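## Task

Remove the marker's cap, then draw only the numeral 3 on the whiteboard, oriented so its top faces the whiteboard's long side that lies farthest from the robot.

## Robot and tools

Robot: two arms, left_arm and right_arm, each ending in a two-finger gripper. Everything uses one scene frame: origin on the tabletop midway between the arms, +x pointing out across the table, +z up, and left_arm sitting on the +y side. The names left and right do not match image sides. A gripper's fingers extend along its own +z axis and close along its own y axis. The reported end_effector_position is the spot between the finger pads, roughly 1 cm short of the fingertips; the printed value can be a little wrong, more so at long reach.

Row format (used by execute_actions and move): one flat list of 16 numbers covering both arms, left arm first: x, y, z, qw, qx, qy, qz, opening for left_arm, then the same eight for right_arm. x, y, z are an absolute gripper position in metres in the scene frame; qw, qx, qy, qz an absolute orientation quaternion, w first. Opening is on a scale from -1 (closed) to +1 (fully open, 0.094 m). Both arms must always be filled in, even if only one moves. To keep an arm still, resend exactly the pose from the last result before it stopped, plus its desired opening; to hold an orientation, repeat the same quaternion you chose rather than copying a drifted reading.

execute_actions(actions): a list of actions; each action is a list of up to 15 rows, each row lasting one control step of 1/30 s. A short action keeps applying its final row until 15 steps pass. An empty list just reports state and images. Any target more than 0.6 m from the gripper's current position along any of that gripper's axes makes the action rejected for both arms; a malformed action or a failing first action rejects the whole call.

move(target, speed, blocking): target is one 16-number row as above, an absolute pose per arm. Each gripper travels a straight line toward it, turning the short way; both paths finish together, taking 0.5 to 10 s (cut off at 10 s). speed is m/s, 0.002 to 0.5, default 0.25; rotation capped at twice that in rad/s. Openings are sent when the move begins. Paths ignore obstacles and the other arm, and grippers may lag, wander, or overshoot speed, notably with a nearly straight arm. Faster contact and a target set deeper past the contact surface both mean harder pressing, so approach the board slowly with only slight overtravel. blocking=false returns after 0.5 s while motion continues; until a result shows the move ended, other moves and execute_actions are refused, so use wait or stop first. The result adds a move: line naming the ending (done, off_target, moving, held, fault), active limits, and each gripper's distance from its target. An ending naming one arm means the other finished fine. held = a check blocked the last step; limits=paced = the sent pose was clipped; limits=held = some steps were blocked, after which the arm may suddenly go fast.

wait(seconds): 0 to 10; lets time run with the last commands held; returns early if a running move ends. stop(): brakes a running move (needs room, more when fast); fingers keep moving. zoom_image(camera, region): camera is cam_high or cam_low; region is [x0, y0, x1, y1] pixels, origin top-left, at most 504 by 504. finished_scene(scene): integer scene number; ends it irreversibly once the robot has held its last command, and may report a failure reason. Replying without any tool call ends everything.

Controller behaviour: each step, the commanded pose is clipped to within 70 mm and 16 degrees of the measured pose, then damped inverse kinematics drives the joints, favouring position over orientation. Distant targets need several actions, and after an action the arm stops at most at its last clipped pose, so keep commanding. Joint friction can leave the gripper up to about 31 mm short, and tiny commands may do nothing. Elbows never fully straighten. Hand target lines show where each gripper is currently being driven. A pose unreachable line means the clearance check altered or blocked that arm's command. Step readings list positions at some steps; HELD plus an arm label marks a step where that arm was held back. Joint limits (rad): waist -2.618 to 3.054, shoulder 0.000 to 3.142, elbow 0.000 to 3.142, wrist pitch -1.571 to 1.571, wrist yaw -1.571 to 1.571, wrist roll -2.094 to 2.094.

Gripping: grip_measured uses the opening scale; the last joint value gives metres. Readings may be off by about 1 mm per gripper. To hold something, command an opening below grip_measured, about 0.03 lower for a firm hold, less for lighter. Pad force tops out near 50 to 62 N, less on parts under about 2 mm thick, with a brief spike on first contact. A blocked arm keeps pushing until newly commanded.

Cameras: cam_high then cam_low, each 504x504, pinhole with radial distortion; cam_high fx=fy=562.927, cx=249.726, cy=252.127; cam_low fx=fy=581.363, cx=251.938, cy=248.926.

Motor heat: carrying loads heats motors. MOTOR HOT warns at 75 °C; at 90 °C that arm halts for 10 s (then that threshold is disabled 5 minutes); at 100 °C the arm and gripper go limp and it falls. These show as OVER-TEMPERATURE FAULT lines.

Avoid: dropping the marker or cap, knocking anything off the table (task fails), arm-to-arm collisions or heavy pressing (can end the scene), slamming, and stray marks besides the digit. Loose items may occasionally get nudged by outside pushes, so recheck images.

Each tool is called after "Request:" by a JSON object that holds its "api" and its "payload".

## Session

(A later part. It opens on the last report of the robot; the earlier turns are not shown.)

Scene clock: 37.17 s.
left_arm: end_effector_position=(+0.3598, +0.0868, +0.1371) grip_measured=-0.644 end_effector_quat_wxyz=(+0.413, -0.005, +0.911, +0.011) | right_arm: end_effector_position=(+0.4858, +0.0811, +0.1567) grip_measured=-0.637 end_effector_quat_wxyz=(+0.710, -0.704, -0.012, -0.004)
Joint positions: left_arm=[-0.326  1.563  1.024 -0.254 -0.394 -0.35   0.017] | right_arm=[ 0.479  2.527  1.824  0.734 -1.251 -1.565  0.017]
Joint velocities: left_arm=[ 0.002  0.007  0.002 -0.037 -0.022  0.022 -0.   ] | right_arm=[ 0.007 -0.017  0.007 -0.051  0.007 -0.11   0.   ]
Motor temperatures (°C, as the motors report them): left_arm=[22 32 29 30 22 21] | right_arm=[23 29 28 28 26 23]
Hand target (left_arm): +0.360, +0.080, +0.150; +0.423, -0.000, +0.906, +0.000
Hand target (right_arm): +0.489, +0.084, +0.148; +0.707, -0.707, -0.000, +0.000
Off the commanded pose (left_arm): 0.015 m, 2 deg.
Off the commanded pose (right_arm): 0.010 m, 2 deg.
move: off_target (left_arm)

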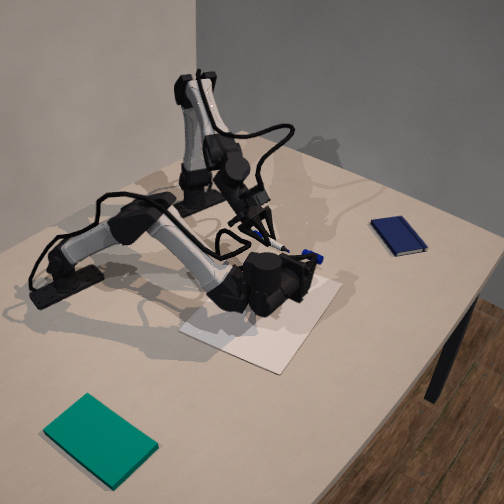

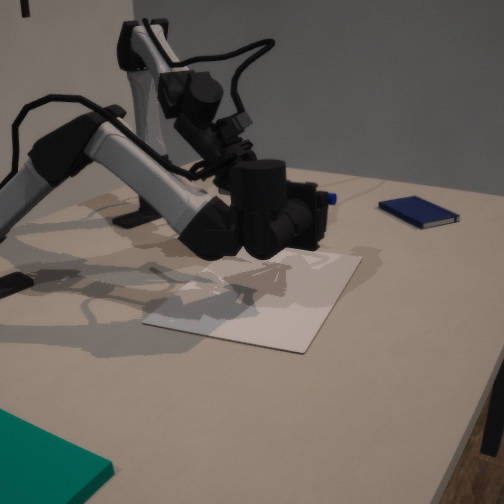

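Request:
{"api": "move", "payload": {"target": [0.36,0.08,0.15,0.423,0,0.906,0,-0.75,0.45,-0.2,0.15,0.707,-0.707,0,0,-0.75]}}

Request:
{"api": "move", "payload": {"target": [0.40,0.08,0.12,-0.087,0,0.996,0,-0.75,0.3,-0.35,0.15,0.707,-0.707,0,0,-0.75], "speed": 0.2}}

Request:
{"api": "zoom_image", "payload": {"camera": "cam_low", "region": [130,100,430,370]}}

Request:
{"api": "zoom_image", "payload": {"camera": "cam_high", "region": [150,150,400,390]}}

Scene clock: 39.23 s.
left_arm: end_effector_position=(+0.3597, +0.0867, +0.1370) grip_measured=-0.644 end_effector_quat_wxyz=(+0.413, -0.005, +0.911, +0.011) | right_arm: end_effector_position=(+0.4853, -0.0093, +0.1463) grip_measured=-0.637 end_effector_quat_wxyz=(+0.705, -0.709, +0.020, -0.004)
Joint positions: left_arm=[-0.326  1.563  1.024 -0.255 -0.393 -0.35   0.017] | right_arm=[ 0.315  2.426  1.611  0.785 -1.371 -1.577  0.017]
Joint velocities: left_arm=[ 0.017  0.002 -0.012  0.022 -0.007  0.037 -0.001] | right_arm=[-0.002 -0.017 -0.002 -0.007 -0.022  0.081  0.   ]
Motor temperatures (°C, as the motors report them): left_arm=[22 32 30 30 22 21] | right_arm=[23 31 28 28 26 23]
Hand target (left_arm): +0.360, +0.080, +0.150; +0.423, -0.000, +0.906, +0.000
Hand target (right_arm): +0.486, -0.007, +0.146; +0.705, -0.709, +0.020, -0.004
Off the commanded pose (left_arm): 0.015 m, 2 deg.
Off the commanded pose (right_arm): 0.194 m, 2 deg; position clipped at the last step of the last action.
move: held (right_arm), off_target (left_arm); limits=paced,held; held on 29 of 44 steps (right_arm), including the last (right_arm)
pose unreachable (right arm): on one or more control steps of this call, first in action 0 (counted from 0), this arm could not follow its commanded pose, so it was not sent that pose on those steps. On the call's last step it was still not sent that pose. It may still have moved: this result reports where it is.
cause: the commanded pose would bring two parts of the arm too close to each other (its wrist (the part past joint 4) and its wrist camera, with joints 5 (wrist yaw) and 6 (wrist roll) between them).

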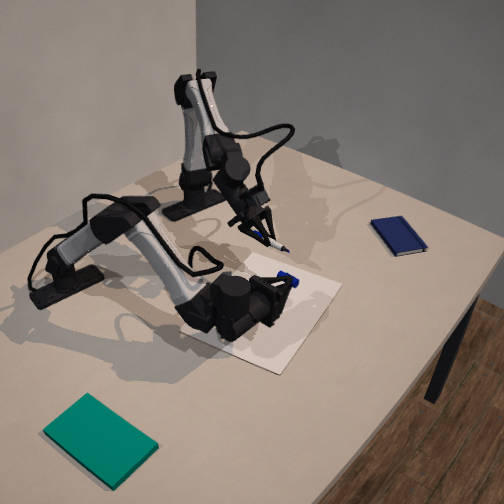

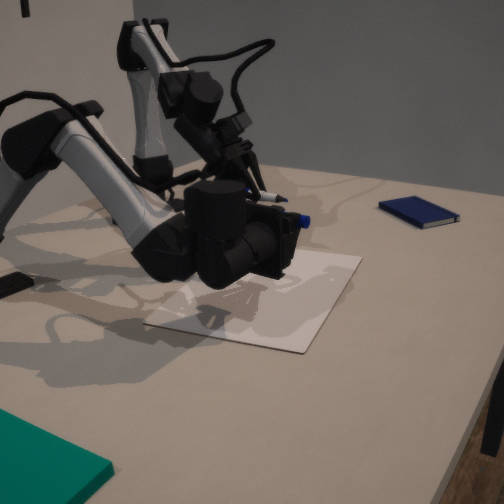

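Scene clock: 42.17 s.
left_arm: end_effector_position=(+0.3960, +0.0779, +0.1220) grip_measured=-0.644 end_effector_quat_wxyz=(+0.015, +0.002, +1.000, -0.028) | right_arm: end_effector_position=(+0.4737, -0.0343, +0.1392) grip_measured=-0.637 end_effector_quat_wxyz=(+0.703, -0.711, +0.036, +0.003)
Joint positions: left_arm=[-0.147  2.382  2.433 -1.576  0.043 -0.318  0.017] | right_arm=[ 0.269  2.378  1.505  0.796 -1.404 -1.592  0.017]
Joint velocities: left_arm=[ 0.002 -0.002 -0.002 -0.037  0.022  0.007  0.001] | right_arm=[ 0.012 -0.012 -0.007  0.051  0.037 -0.066 -0.001]
Motor temperatures (°C, as the motors report them): left_arm=[22 33 30 30 22 21] | right_arm=[23 32 28 28 26 23]
Hand target (left_arm): +0.399, +0.080, +0.122; +0.013, +0.000, +0.999, -0.034
Hand target (right_arm): +0.473, -0.030, +0.140; +0.703, -0.711, +0.033, +0.004
Off the commanded pose (left_arm): 0.005 m, 12 deg.
Off the commanded pose (right_arm): 0.360 m, 4 deg; position clipped at the last step of the last action.
joint sent to its limit (left arm) — the command would take joint 4 (wrist pitch) past its lower limit, so that joint was sent only as far as its limit.
move: held (right_arm), off_target (left_arm); limits=paced,held; held on 78 of 88 steps (right_arm), including the last (right_arm)
pose unreachable (right arm): on one or more control steps of this call, first in action 0 (counted from 0), this arm could not follow its commanded pose, so it was not sent that pose on those steps. On the call's last step it was still not sent that pose. It may still have moved: this result reports where it is.
cause: the commanded pose would bring two parts of the arm too close to each other (its wrist (the part past joint 4) and its wrist camera, with joints 5 (wrist yaw) and 6 (wrist roll) between them).

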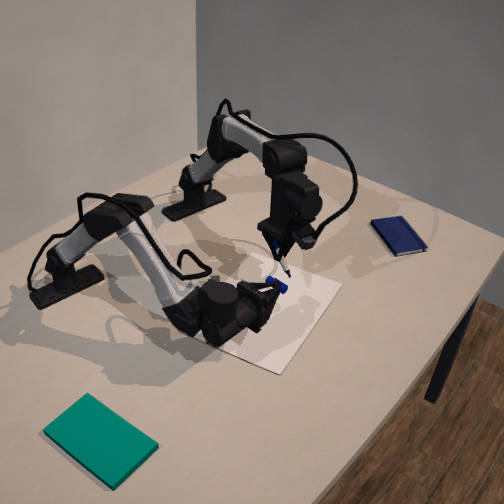

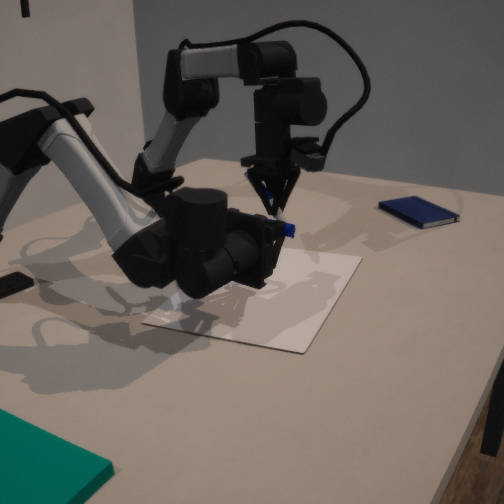

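Region (130, 100, 430, 370) of cam_low's 504x504 image, scaled by 1.680, with more detail than that image has; it fills the top 454 rows of this view, and the rest is white.

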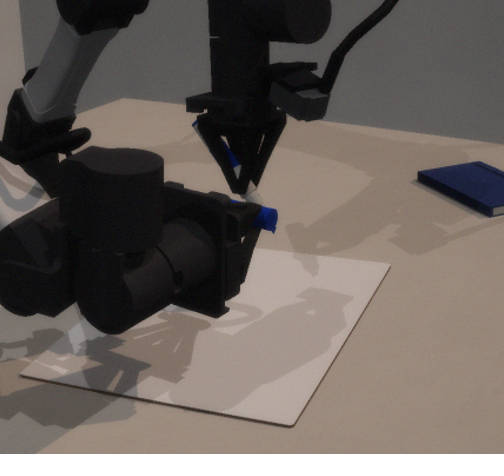

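Region (150, 150, 400, 390) of cam_high's 504x504 image, scaled by 2.016, with more detail than that image has; it fills the top 484 rows of this view, and the rest is white.

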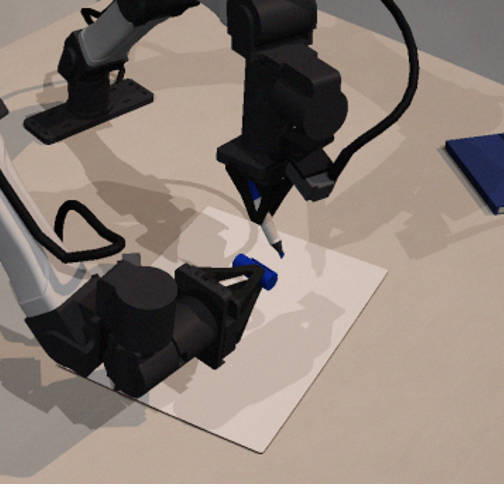

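Retreat the right arm while turning fingers forward; use vertical left.

Request:
{"api": "move", "payload": {"target": [0.40,0.08,0.12,0,0,1,0,-0.75,0.40,-0.3,0.2,0.707,0,0.707,0,-0.75], "speed": 0.2}}

Request:
{"api": "move", "payload": {"target": [0.40,0.08,0.065,0,0,1,0,-0.75,0.40,-0.3,0.2,0.707,0,0.707,0,-0.75], "speed": 0.08}}

Request:
{"api": "zoom_image", "payload": {"camera": "cam_low", "region": [130,100,430,370]}}

Request:
{"api": "zoom_image", "payload": {"camera": "cam_high", "region": [150,150,400,390]}}

Scene clock: 48.37 s.
left_arm: end_effector_position=(+0.3976, +0.0835, +0.1218) grip_measured=-0.644 end_effector_quat_wxyz=(+0.020, -0.001, +1.000, -0.012) | right_arm: end_effector_position=(+0.3980, -0.2961, +0.1950) grip_measured=-0.637 end_effector_quat_wxyz=(+0.710, -0.005, +0.704, +0.012)
Joint positions: left_arm=[-0.147  2.382  2.433 -1.576  0.01  -0.325  0.017] | right_arm=[ 0.004  1.498  0.44   1.066 -0.168  0.011  0.017]
Joint velocities: left_arm=[-0.002 -0.002  0.007 -0.007 -0.007 -0.051  0.001] | right_arm=[ 0.002  0.007 -0.012 -0.007  0.037 -0.081  0.   ]
Motor temperatures (°C, as the motors report them): left_arm=[22 35 31 29 22 21] | right_arm=[23 33 28 29 26 23]
Hand target (left_arm): +0.400, +0.080, +0.120; +0.021, -0.000, +1.000, -0.007
Hand target (right_arm): +0.397, -0.302, +0.199; +0.712, +0.005, +0.703, +0.005
Off the commanded pose (left_arm): 0.005 m, 3 deg.
Off the commanded pose (right_arm): 0.007 m, 2 deg.
joint sent to its limit (left arm) — the command would take joint 4 (wrist pitch) past its lower limit, so that joint was sent only as far as its limit.
move: off_target (left_arm)

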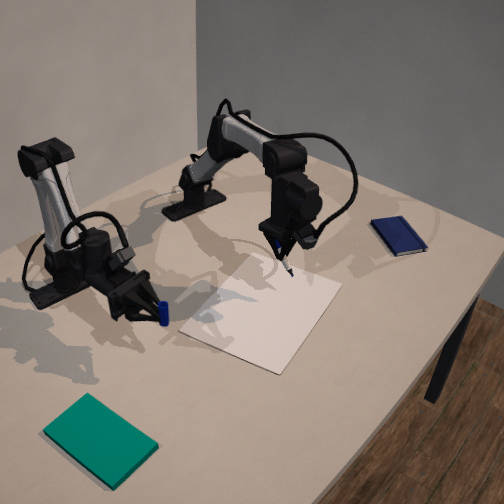

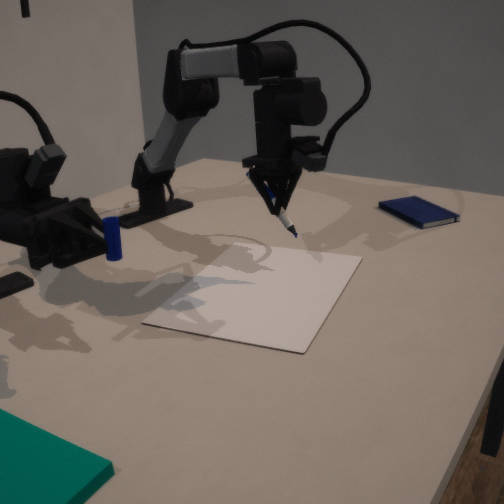

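Scene clock: 49.53 s.
left_arm: end_effector_position=(+0.4004, +0.0825, +0.0750) grip_measured=-0.644 end_effector_quat_wxyz=(+0.005, -0.002, +1.000, -0.007) | right_arm: end_effector_position=(+0.3979, -0.2981, +0.1867) grip_measured=-0.637 end_effector_quat_wxyz=(+0.698, -0.001, +0.716, +0.007)
Joint positions: left_arm=[-0.147  2.391  2.259 -1.425  0.01  -0.325  0.017] | right_arm=[ 0.004  1.498  0.44   1.032 -0.156  0.005  0.017]
Joint velocities: left_arm=[ 0.007 -0.002  0.007 -0.11   0.007  0.022  0.   ] | right_arm=[-0.007  0.007  0.007 -0.081  0.022 -0.066 -0.   ]
Motor temperatures (°C, as the motors report them): left_arm=[22 35 31 29 22 21] | right_arm=[23 33 28 30 26 23]
Hand target (left_arm): +0.399, +0.080, +0.065; -0.000, +0.000, +1.000, +0.000
Hand target (right_arm): +0.400, -0.300, +0.200; +0.707, +0.000, +0.707, -0.000
Off the commanded pose (left_arm): 0.010 m, 1 deg.
Off the commanded pose (right_arm): 0.014 m, 2 deg.
move: off_target (right_arm)

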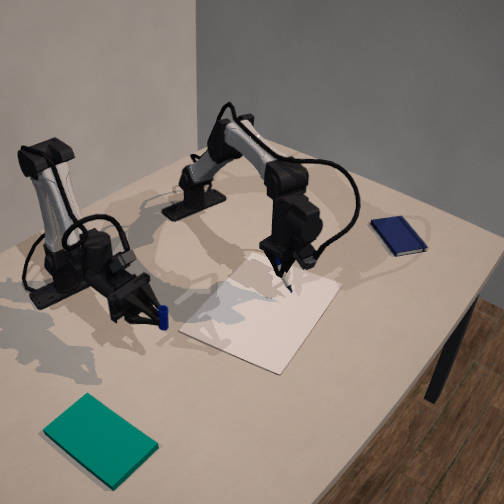

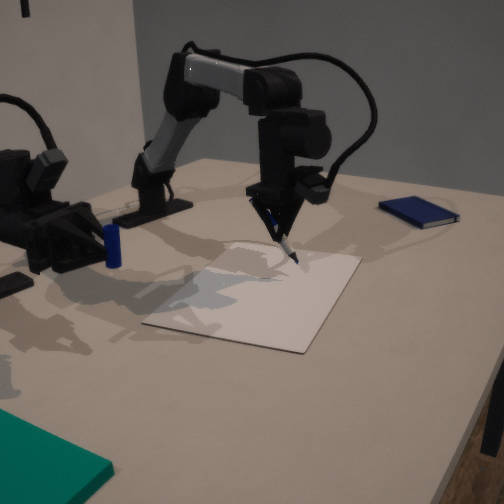

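Region (130, 100, 430, 370) of cam_low's 504x504 image, scaled by 1.680, with more detail than that image has; it fills the top 454 rows of this view, and the rest is white.

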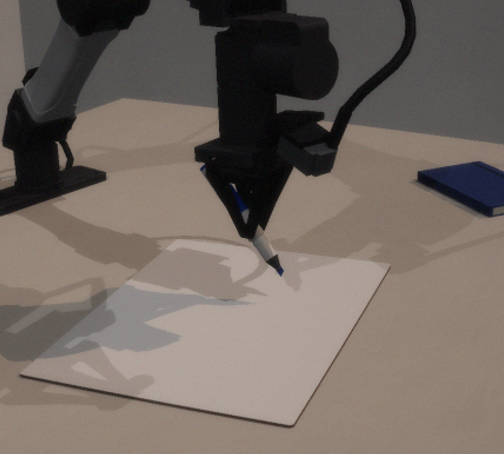

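Region (150, 150, 400, 390) of cam_high's 504x504 image, scaled by 2.016, with more detail than that image has; it fills the top 484 rows of this view, and the rest is white.

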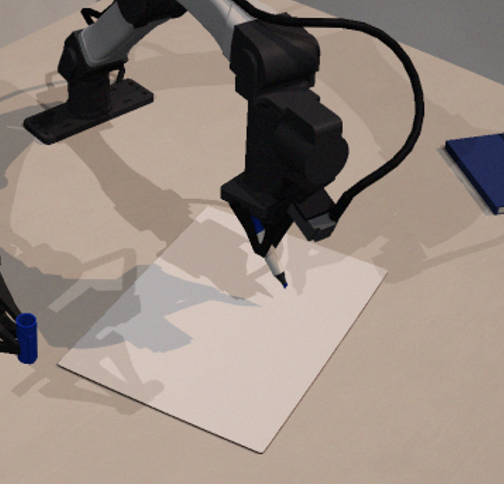

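Request:
{"api": "move", "payload": {"target": [0.40,0.08,0.042,0,0,1,0,-0.75,0.40,-0.3,0.2,0.707,0,0.707,0,-0.75], "speed": 0.03}}

Request:
{"api": "zoom_image", "payload": {"camera": "cam_low", "region": [180,180,380,330]}}

Scene clock: 51.37 s.
left_arm: end_effector_position=(+0.4013, +0.0822, +0.0514) grip_measured=-0.644 end_effector_quat_wxyz=(+0.004, -0.002, +1.000, -0.006) | right_arm: end_effector_position=(+0.3979, -0.2982, +0.1866) grip_measured=-0.637 end_effector_quat_wxyz=(+0.698, -0.001, +0.716, +0.007)
Joint positions: left_arm=[-0.147  2.391  2.165 -1.333  0.01  -0.325  0.017] | right_arm=[ 0.004  1.498  0.44   1.032 -0.156  0.005  0.017]
Joint velocities: left_arm=[-0.032  0.002  0.007  0.066 -0.037 -0.095  0.   ] | right_arm=[-0.002 -0.007 -0.002 -0.007 -0.066 -0.007 -0.   ]
Motor temperatures (°C, as the motors report them): left_arm=[22 36 31 28 22 21] | right_arm=[23 33 28 30 26 23]
Hand target (left_arm): +0.399, +0.080, +0.042; -0.000, +0.000, +1.000, +0.000
Hand target (right_arm): +0.400, -0.300, +0.200; +0.707, +0.000, +0.707, +0.000
Off the commanded pose (left_arm): 0.010 m, 1 deg.
Off the commanded pose (right_arm): 0.014 m, 2 deg.
move: off_target (right_arm)

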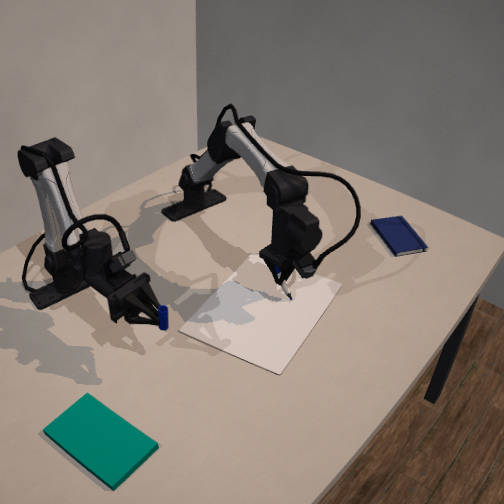

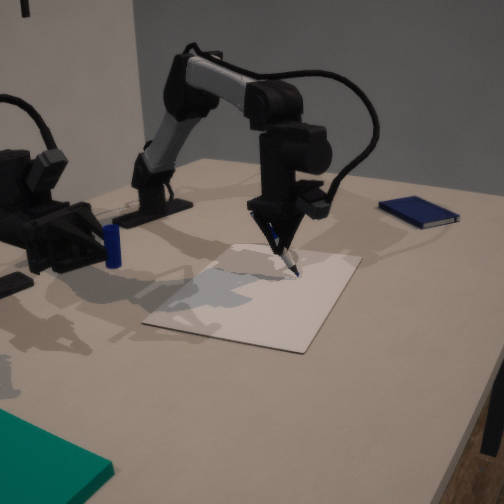

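Region (180, 180, 380, 330) of cam_low's 504x504 image, scaled by 2.520, with more detail than that image has; it fills the top 378 rows of this view, and the rest is white.

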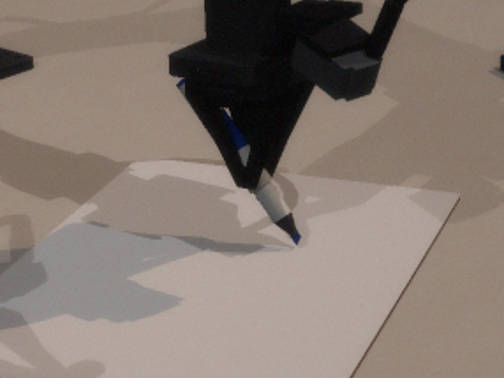

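Request:
{"api": "move", "payload": {"target": [0.405,0.085,0.034,0,0,1,0,-0.75,0.40,-0.3,0.2,0.707,0,0.707,0,-0.75], "speed": 0.02}}

Request:
{"api": "move", "payload": {"target": [0.425,0.06,0.034,0,0,1,0,-0.75,0.40,-0.3,0.2,0.707,0,0.707,0,-0.75], "speed": 0.03}}

Request:
{"api": "move", "payload": {"target": [0.425,0.02,0.034,0,0,1,0,-0.75,0.40,-0.3,0.2,0.707,0,0.707,0,-0.75], "speed": 0.03}}

Request:
{"api": "zoom_image", "payload": {"camera": "cam_low", "region": [180,180,380,330]}}

Scene clock: 53.20 s.
left_arm: end_effector_position=(+0.4048, +0.0812, +0.0466) grip_measured=-0.644 end_effector_quat_wxyz=(+0.007, -0.001, +1.000, -0.007) | right_arm: end_effector_position=(+0.3979, -0.2982, +0.1865) grip_measured=-0.637 end_effector_quat_wxyz=(+0.698, -0.001, +0.716, +0.007)
Joint positions: left_arm=[-0.147  2.402  2.165 -1.316  0.009 -0.323  0.017] | right_arm=[ 0.004  1.498  0.44   1.031 -0.156  0.005  0.017]
Joint velocities: left_arm=[-0.012 -0.012  0.002  0.007 -0.022 -0.081  0.001] | right_arm=[ 0.022  0.012  0.002 -0.022 -0.051  0.066 -0.   ]
Motor temperatures (°C, as the motors report them): left_arm=[22 37 31 28 22 21] | right_arm=[23 33 28 30 26 23]
Hand target (left_arm): +0.404, +0.085, +0.034; -0.000, +0.000, +1.000, +0.000
Hand target (right_arm): +0.400, -0.300, +0.200; +0.707, +0.000, +0.707, +0.000
Off the commanded pose (left_arm): 0.013 m, 1 deg.
Off the commanded pose (right_arm): 0.014 m, 2 deg.
move: off_target (left_arm, right_arm)

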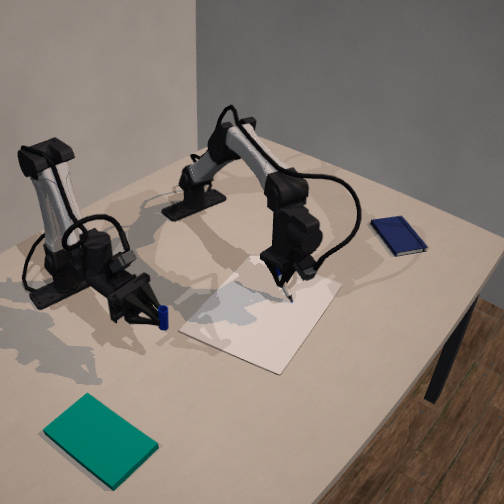

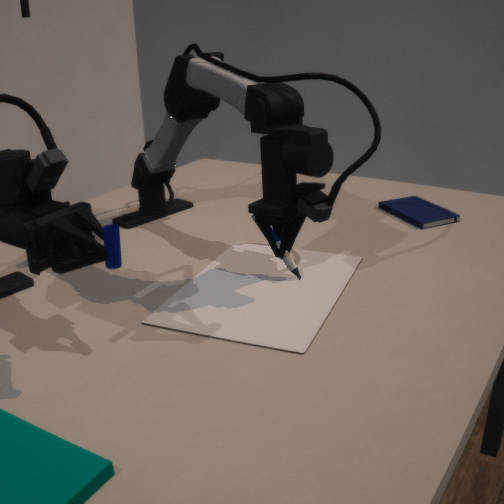

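Scene clock: 54.53 s.
left_arm: end_effector_position=(+0.4314, +0.0643, +0.0457) grip_measured=-0.644 end_effector_quat_wxyz=(+0.019, -0.003, +1.000, -0.008) | right_arm: end_effector_position=(+0.3979, -0.2982, +0.1865) grip_measured=-0.637 end_effector_quat_wxyz=(+0.698, -0.001, +0.716, +0.007)
Joint positions: left_arm=[-0.164  2.574  2.477 -1.433  0.002 -0.345  0.017] | right_arm=[ 0.004  1.498  0.44   1.031 -0.156  0.005  0.017]
Joint velocities: left_arm=[-0.002  0.027  0.022 -0.081  0.066  0.007  0.   ] | right_arm=[-0.002 -0.017  0.002 -0.037  0.007 -0.007 -0.   ]
Motor temperatures (°C, as the motors report them): left_arm=[22 37 31 28 22 21] | right_arm=[23 33 28 30 26 23]
Hand target (left_arm): +0.425, +0.060, +0.034; +0.001, +0.000, +1.000, +0.000
Hand target (right_arm): +0.400, -0.300, +0.200; +0.707, +0.000, +0.707, +0.000
Off the commanded pose (left_arm): 0.014 m, 2 deg.
Off the commanded pose (right_arm): 0.014 m, 2 deg.
move: off_target (left_arm, right_arm)

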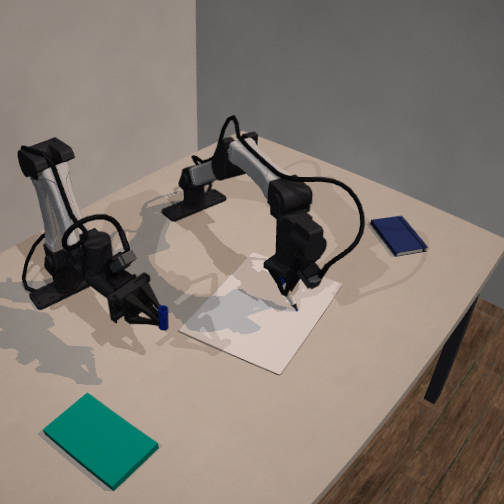

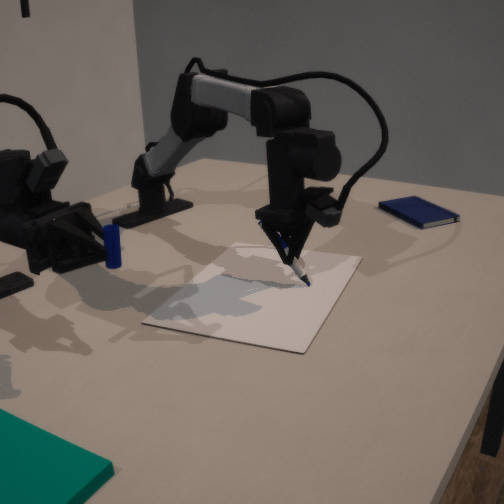

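Scene clock: 56.37 s.
left_arm: end_effector_position=(+0.4329, +0.0257, +0.0454) grip_measured=-0.644 end_effector_quat_wxyz=(+0.028, -0.004, +1.000, -0.008) | right_arm: end_effector_position=(+0.3979, -0.2982, +0.1865) grip_measured=-0.637 end_effector_quat_wxyz=(+0.698, -0.001, +0.716, +0.007)
Joint positions: left_arm=[-0.237  2.732  2.781 -1.563 -0.007 -0.419  0.017] | right_arm=[ 0.004  1.498  0.44   1.031 -0.156  0.005  0.017]
Joint velocities: left_arm=[ 0.002 -0.002  0.007 -0.037 -0.022  0.037 -0.001] | right_arm=[ 0.002 -0.002  0.017  0.022 -0.095 -0.022  0.001]
Motor temperatures (°C, as the motors report them): left_arm=[22 38 31 28 22 21] | right_arm=[23 33 28 31 26 23]
Hand target (left_arm): +0.425, +0.021, +0.034; +0.010, +0.000, +1.000, -0.003
Hand target (right_arm): +0.400, -0.300, +0.200; +0.707, +0.000, +0.707, +0.000
Off the commanded pose (left_arm): 0.015 m, 3 deg.
Off the commanded pose (right_arm): 0.014 m, 2 deg.
joint sent to its limit (left arm) — the command would take joint 4 (wrist pitch) past its lower limit, so that joint was sent only as far as its limit.
move: off_target (left_arm, right_arm)

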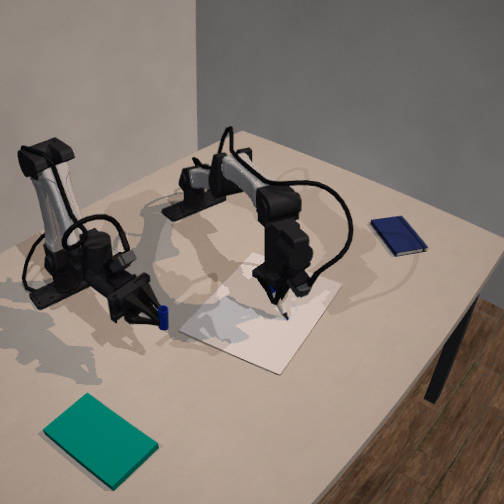

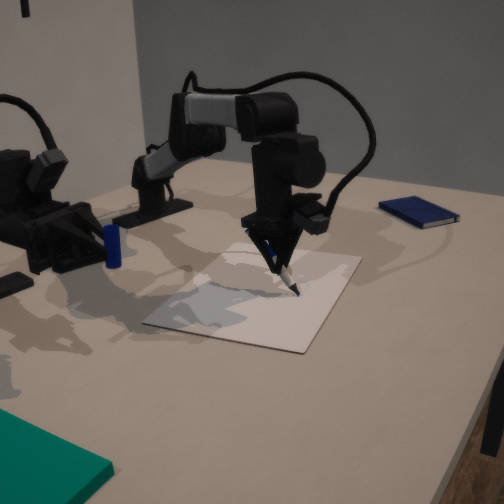

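Region (180, 180, 380, 330) of cam_low's 504x504 image, scaled by 2.520, with more detail than that image has; it fills the top 378 rows of this view, and the rest is white.

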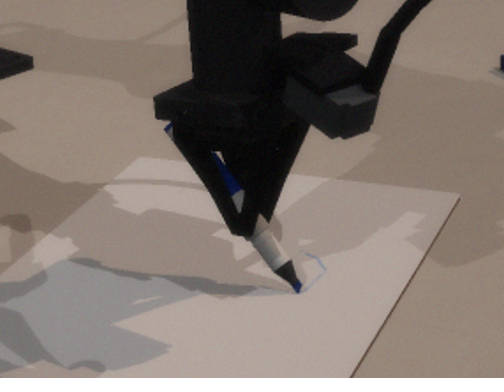

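Request:
{"api": "move", "payload": {"target": [0.40,0.012,0.034,0,0,1,0,-0.75,0.40,-0.3,0.2,0.707,0,0.707,0,-0.75], "speed": 0.03}}

Request:
{"api": "move", "payload": {"target": [0.38,0.025,0.034,0,0,1,0,-0.75,0.40,-0.3,0.2,0.707,0,0.707,0,-0.75], "speed": 0.03}}

Request:
{"api": "move", "payload": {"target": [0.378,0.065,0.034,0,0,1,0,-0.75,0.40,-0.3,0.2,0.707,0,0.707,0,-0.75], "speed": 0.03}}

Request:
{"api": "zoom_image", "payload": {"camera": "cam_low", "region": [180,180,380,330]}}

Scene clock: 58.47 s.
left_arm: end_effector_position=(+0.4125, +0.0171, +0.0449) grip_measured=-0.644 end_effector_quat_wxyz=(+0.022, -0.005, +1.000, -0.003) | right_arm: end_effector_position=(+0.3979, -0.2982, +0.1865) grip_measured=-0.637 end_effector_quat_wxyz=(+0.698, -0.001, +0.716, +0.007)
Joint positions: left_arm=[-0.271  2.573  2.471 -1.426 -0.013 -0.455  0.017] | right_arm=[ 0.004  1.498  0.44   1.031 -0.156  0.005  0.017]
Joint velocities: left_arm=[-0.012 -0.012 -0.007 -0.037  0.007  0.007 -0.001] | right_arm=[ 0.017 -0.012 -0.007 -0.095 -0.081 -0.051 -0.001]
Motor temperatures (°C, as the motors report them): left_arm=[22 39 31 28 22 21] | right_arm=[23 32 28 31 26 23]
Hand target (left_arm): +0.400, +0.012, +0.035; +0.000, +0.000, +1.000, +0.001
Hand target (right_arm): +0.400, -0.300, +0.200; +0.707, +0.000, +0.707, +0.000
Off the commanded pose (left_arm): 0.017 m, 3 deg.
Off the commanded pose (right_arm): 0.014 m, 2 deg.
move: off_target (left_arm, right_arm)

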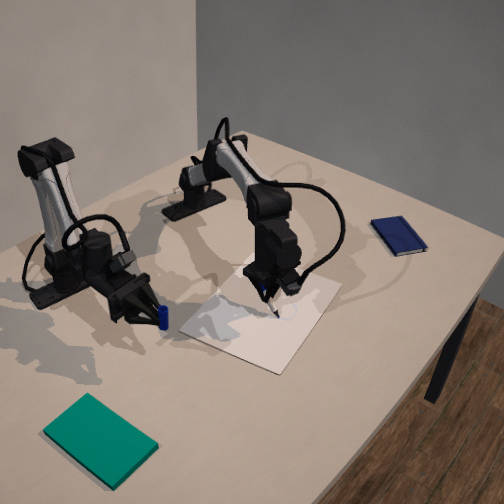

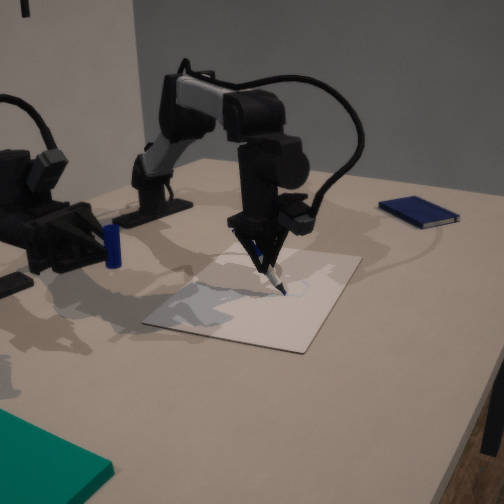

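Scene clock: 59.87 s.
left_arm: end_effector_position=(+0.3939, +0.0262, +0.0446) grip_measured=-0.644 end_effector_quat_wxyz=(+0.026, -0.005, +1.000, -0.004) | right_arm: end_effector_position=(+0.3979, -0.2982, +0.1865) grip_measured=-0.637 end_effector_quat_wxyz=(+0.698, -0.001, +0.716, +0.007)
Joint positions: left_arm=[-0.271  2.417  2.184 -1.288 -0.014 -0.455  0.017] | right_arm=[ 0.004  1.498  0.44   1.031 -0.156  0.005  0.017]
Joint velocities: left_arm=[ 0.022 -0.012 -0.012 -0.051  0.081 -0.022 -0.   ] | right_arm=[-0.007 -0.002  0.007  0.066  0.051 -0.007 -0.001]
Motor temperatures (°C, as the motors report them): left_arm=[22 40 31 28 22 21] | right_arm=[23 32 28 31 26 23]
Hand target (left_arm): +0.380, +0.025, +0.035; +0.000, +0.000, +1.000, +0.001
Hand target (right_arm): +0.400, -0.300, +0.200; +0.707, +0.000, +0.707, +0.000
Off the commanded pose (left_arm): 0.018 m, 3 deg.
Off the commanded pose (right_arm): 0.014 m, 2 deg.
move: off_target (left_arm, right_arm)

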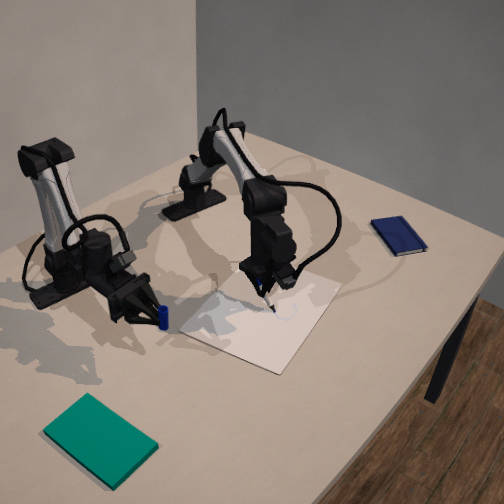

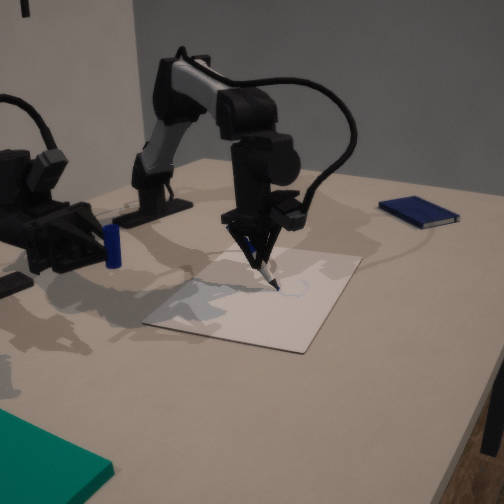

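Scene clock: 61.57 s.
left_arm: end_effector_position=(+0.3862, +0.0534, +0.0445) grip_measured=-0.644 end_effector_quat_wxyz=(+0.022, +0.005, +1.000, -0.010) | right_arm: end_effector_position=(+0.3979, -0.2982, +0.1865) grip_measured=-0.637 end_effector_quat_wxyz=(+0.698, -0.001, +0.716, +0.007)
Joint positions: left_arm=[-0.219  2.325  2.021 -1.22   0.002 -0.383  0.017] | right_arm=[ 0.004  1.498  0.44   1.031 -0.156  0.005  0.017]
Joint velocities: left_arm=[ 0.002 -0.012 -0.012 -0.037  0.051  0.007 -0.002] | right_arm=[ 0.017 -0.002 -0.007  0.007  0.022  0.125  0.001]
Motor temperatures (°C, as the motors report them): left_arm=[22 40 31 28 22 21] | right_arm=[23 32 29 31 26 23]
Hand target (left_arm): +0.377, +0.064, +0.035; -0.001, +0.000, +1.000, -0.001
Hand target (right_arm): +0.400, -0.300, +0.200; +0.707, +0.000, +0.707, +0.000
Off the commanded pose (left_arm): 0.018 m, 3 deg.
Off the commanded pose (right_arm): 0.014 m, 2 deg.
move: off_target (left_arm, right_arm)

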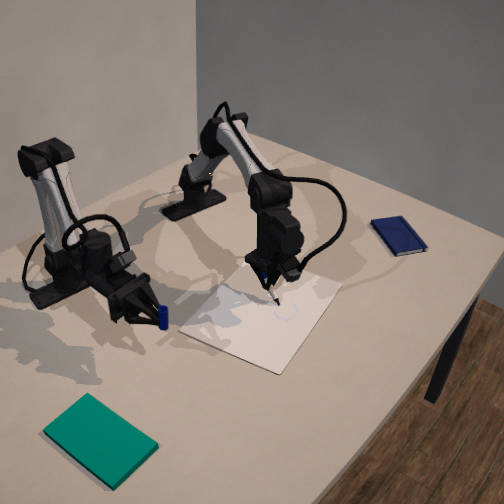

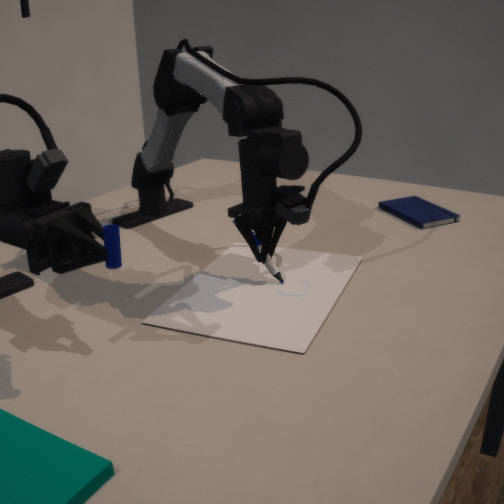

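Region (180, 180, 380, 330) of cam_low's 504x504 image, scaled by 2.520, with more detail than that image has; it fills the top 378 rows of this view, and the rest is white.

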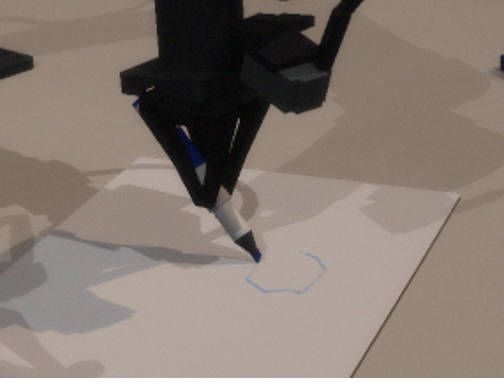

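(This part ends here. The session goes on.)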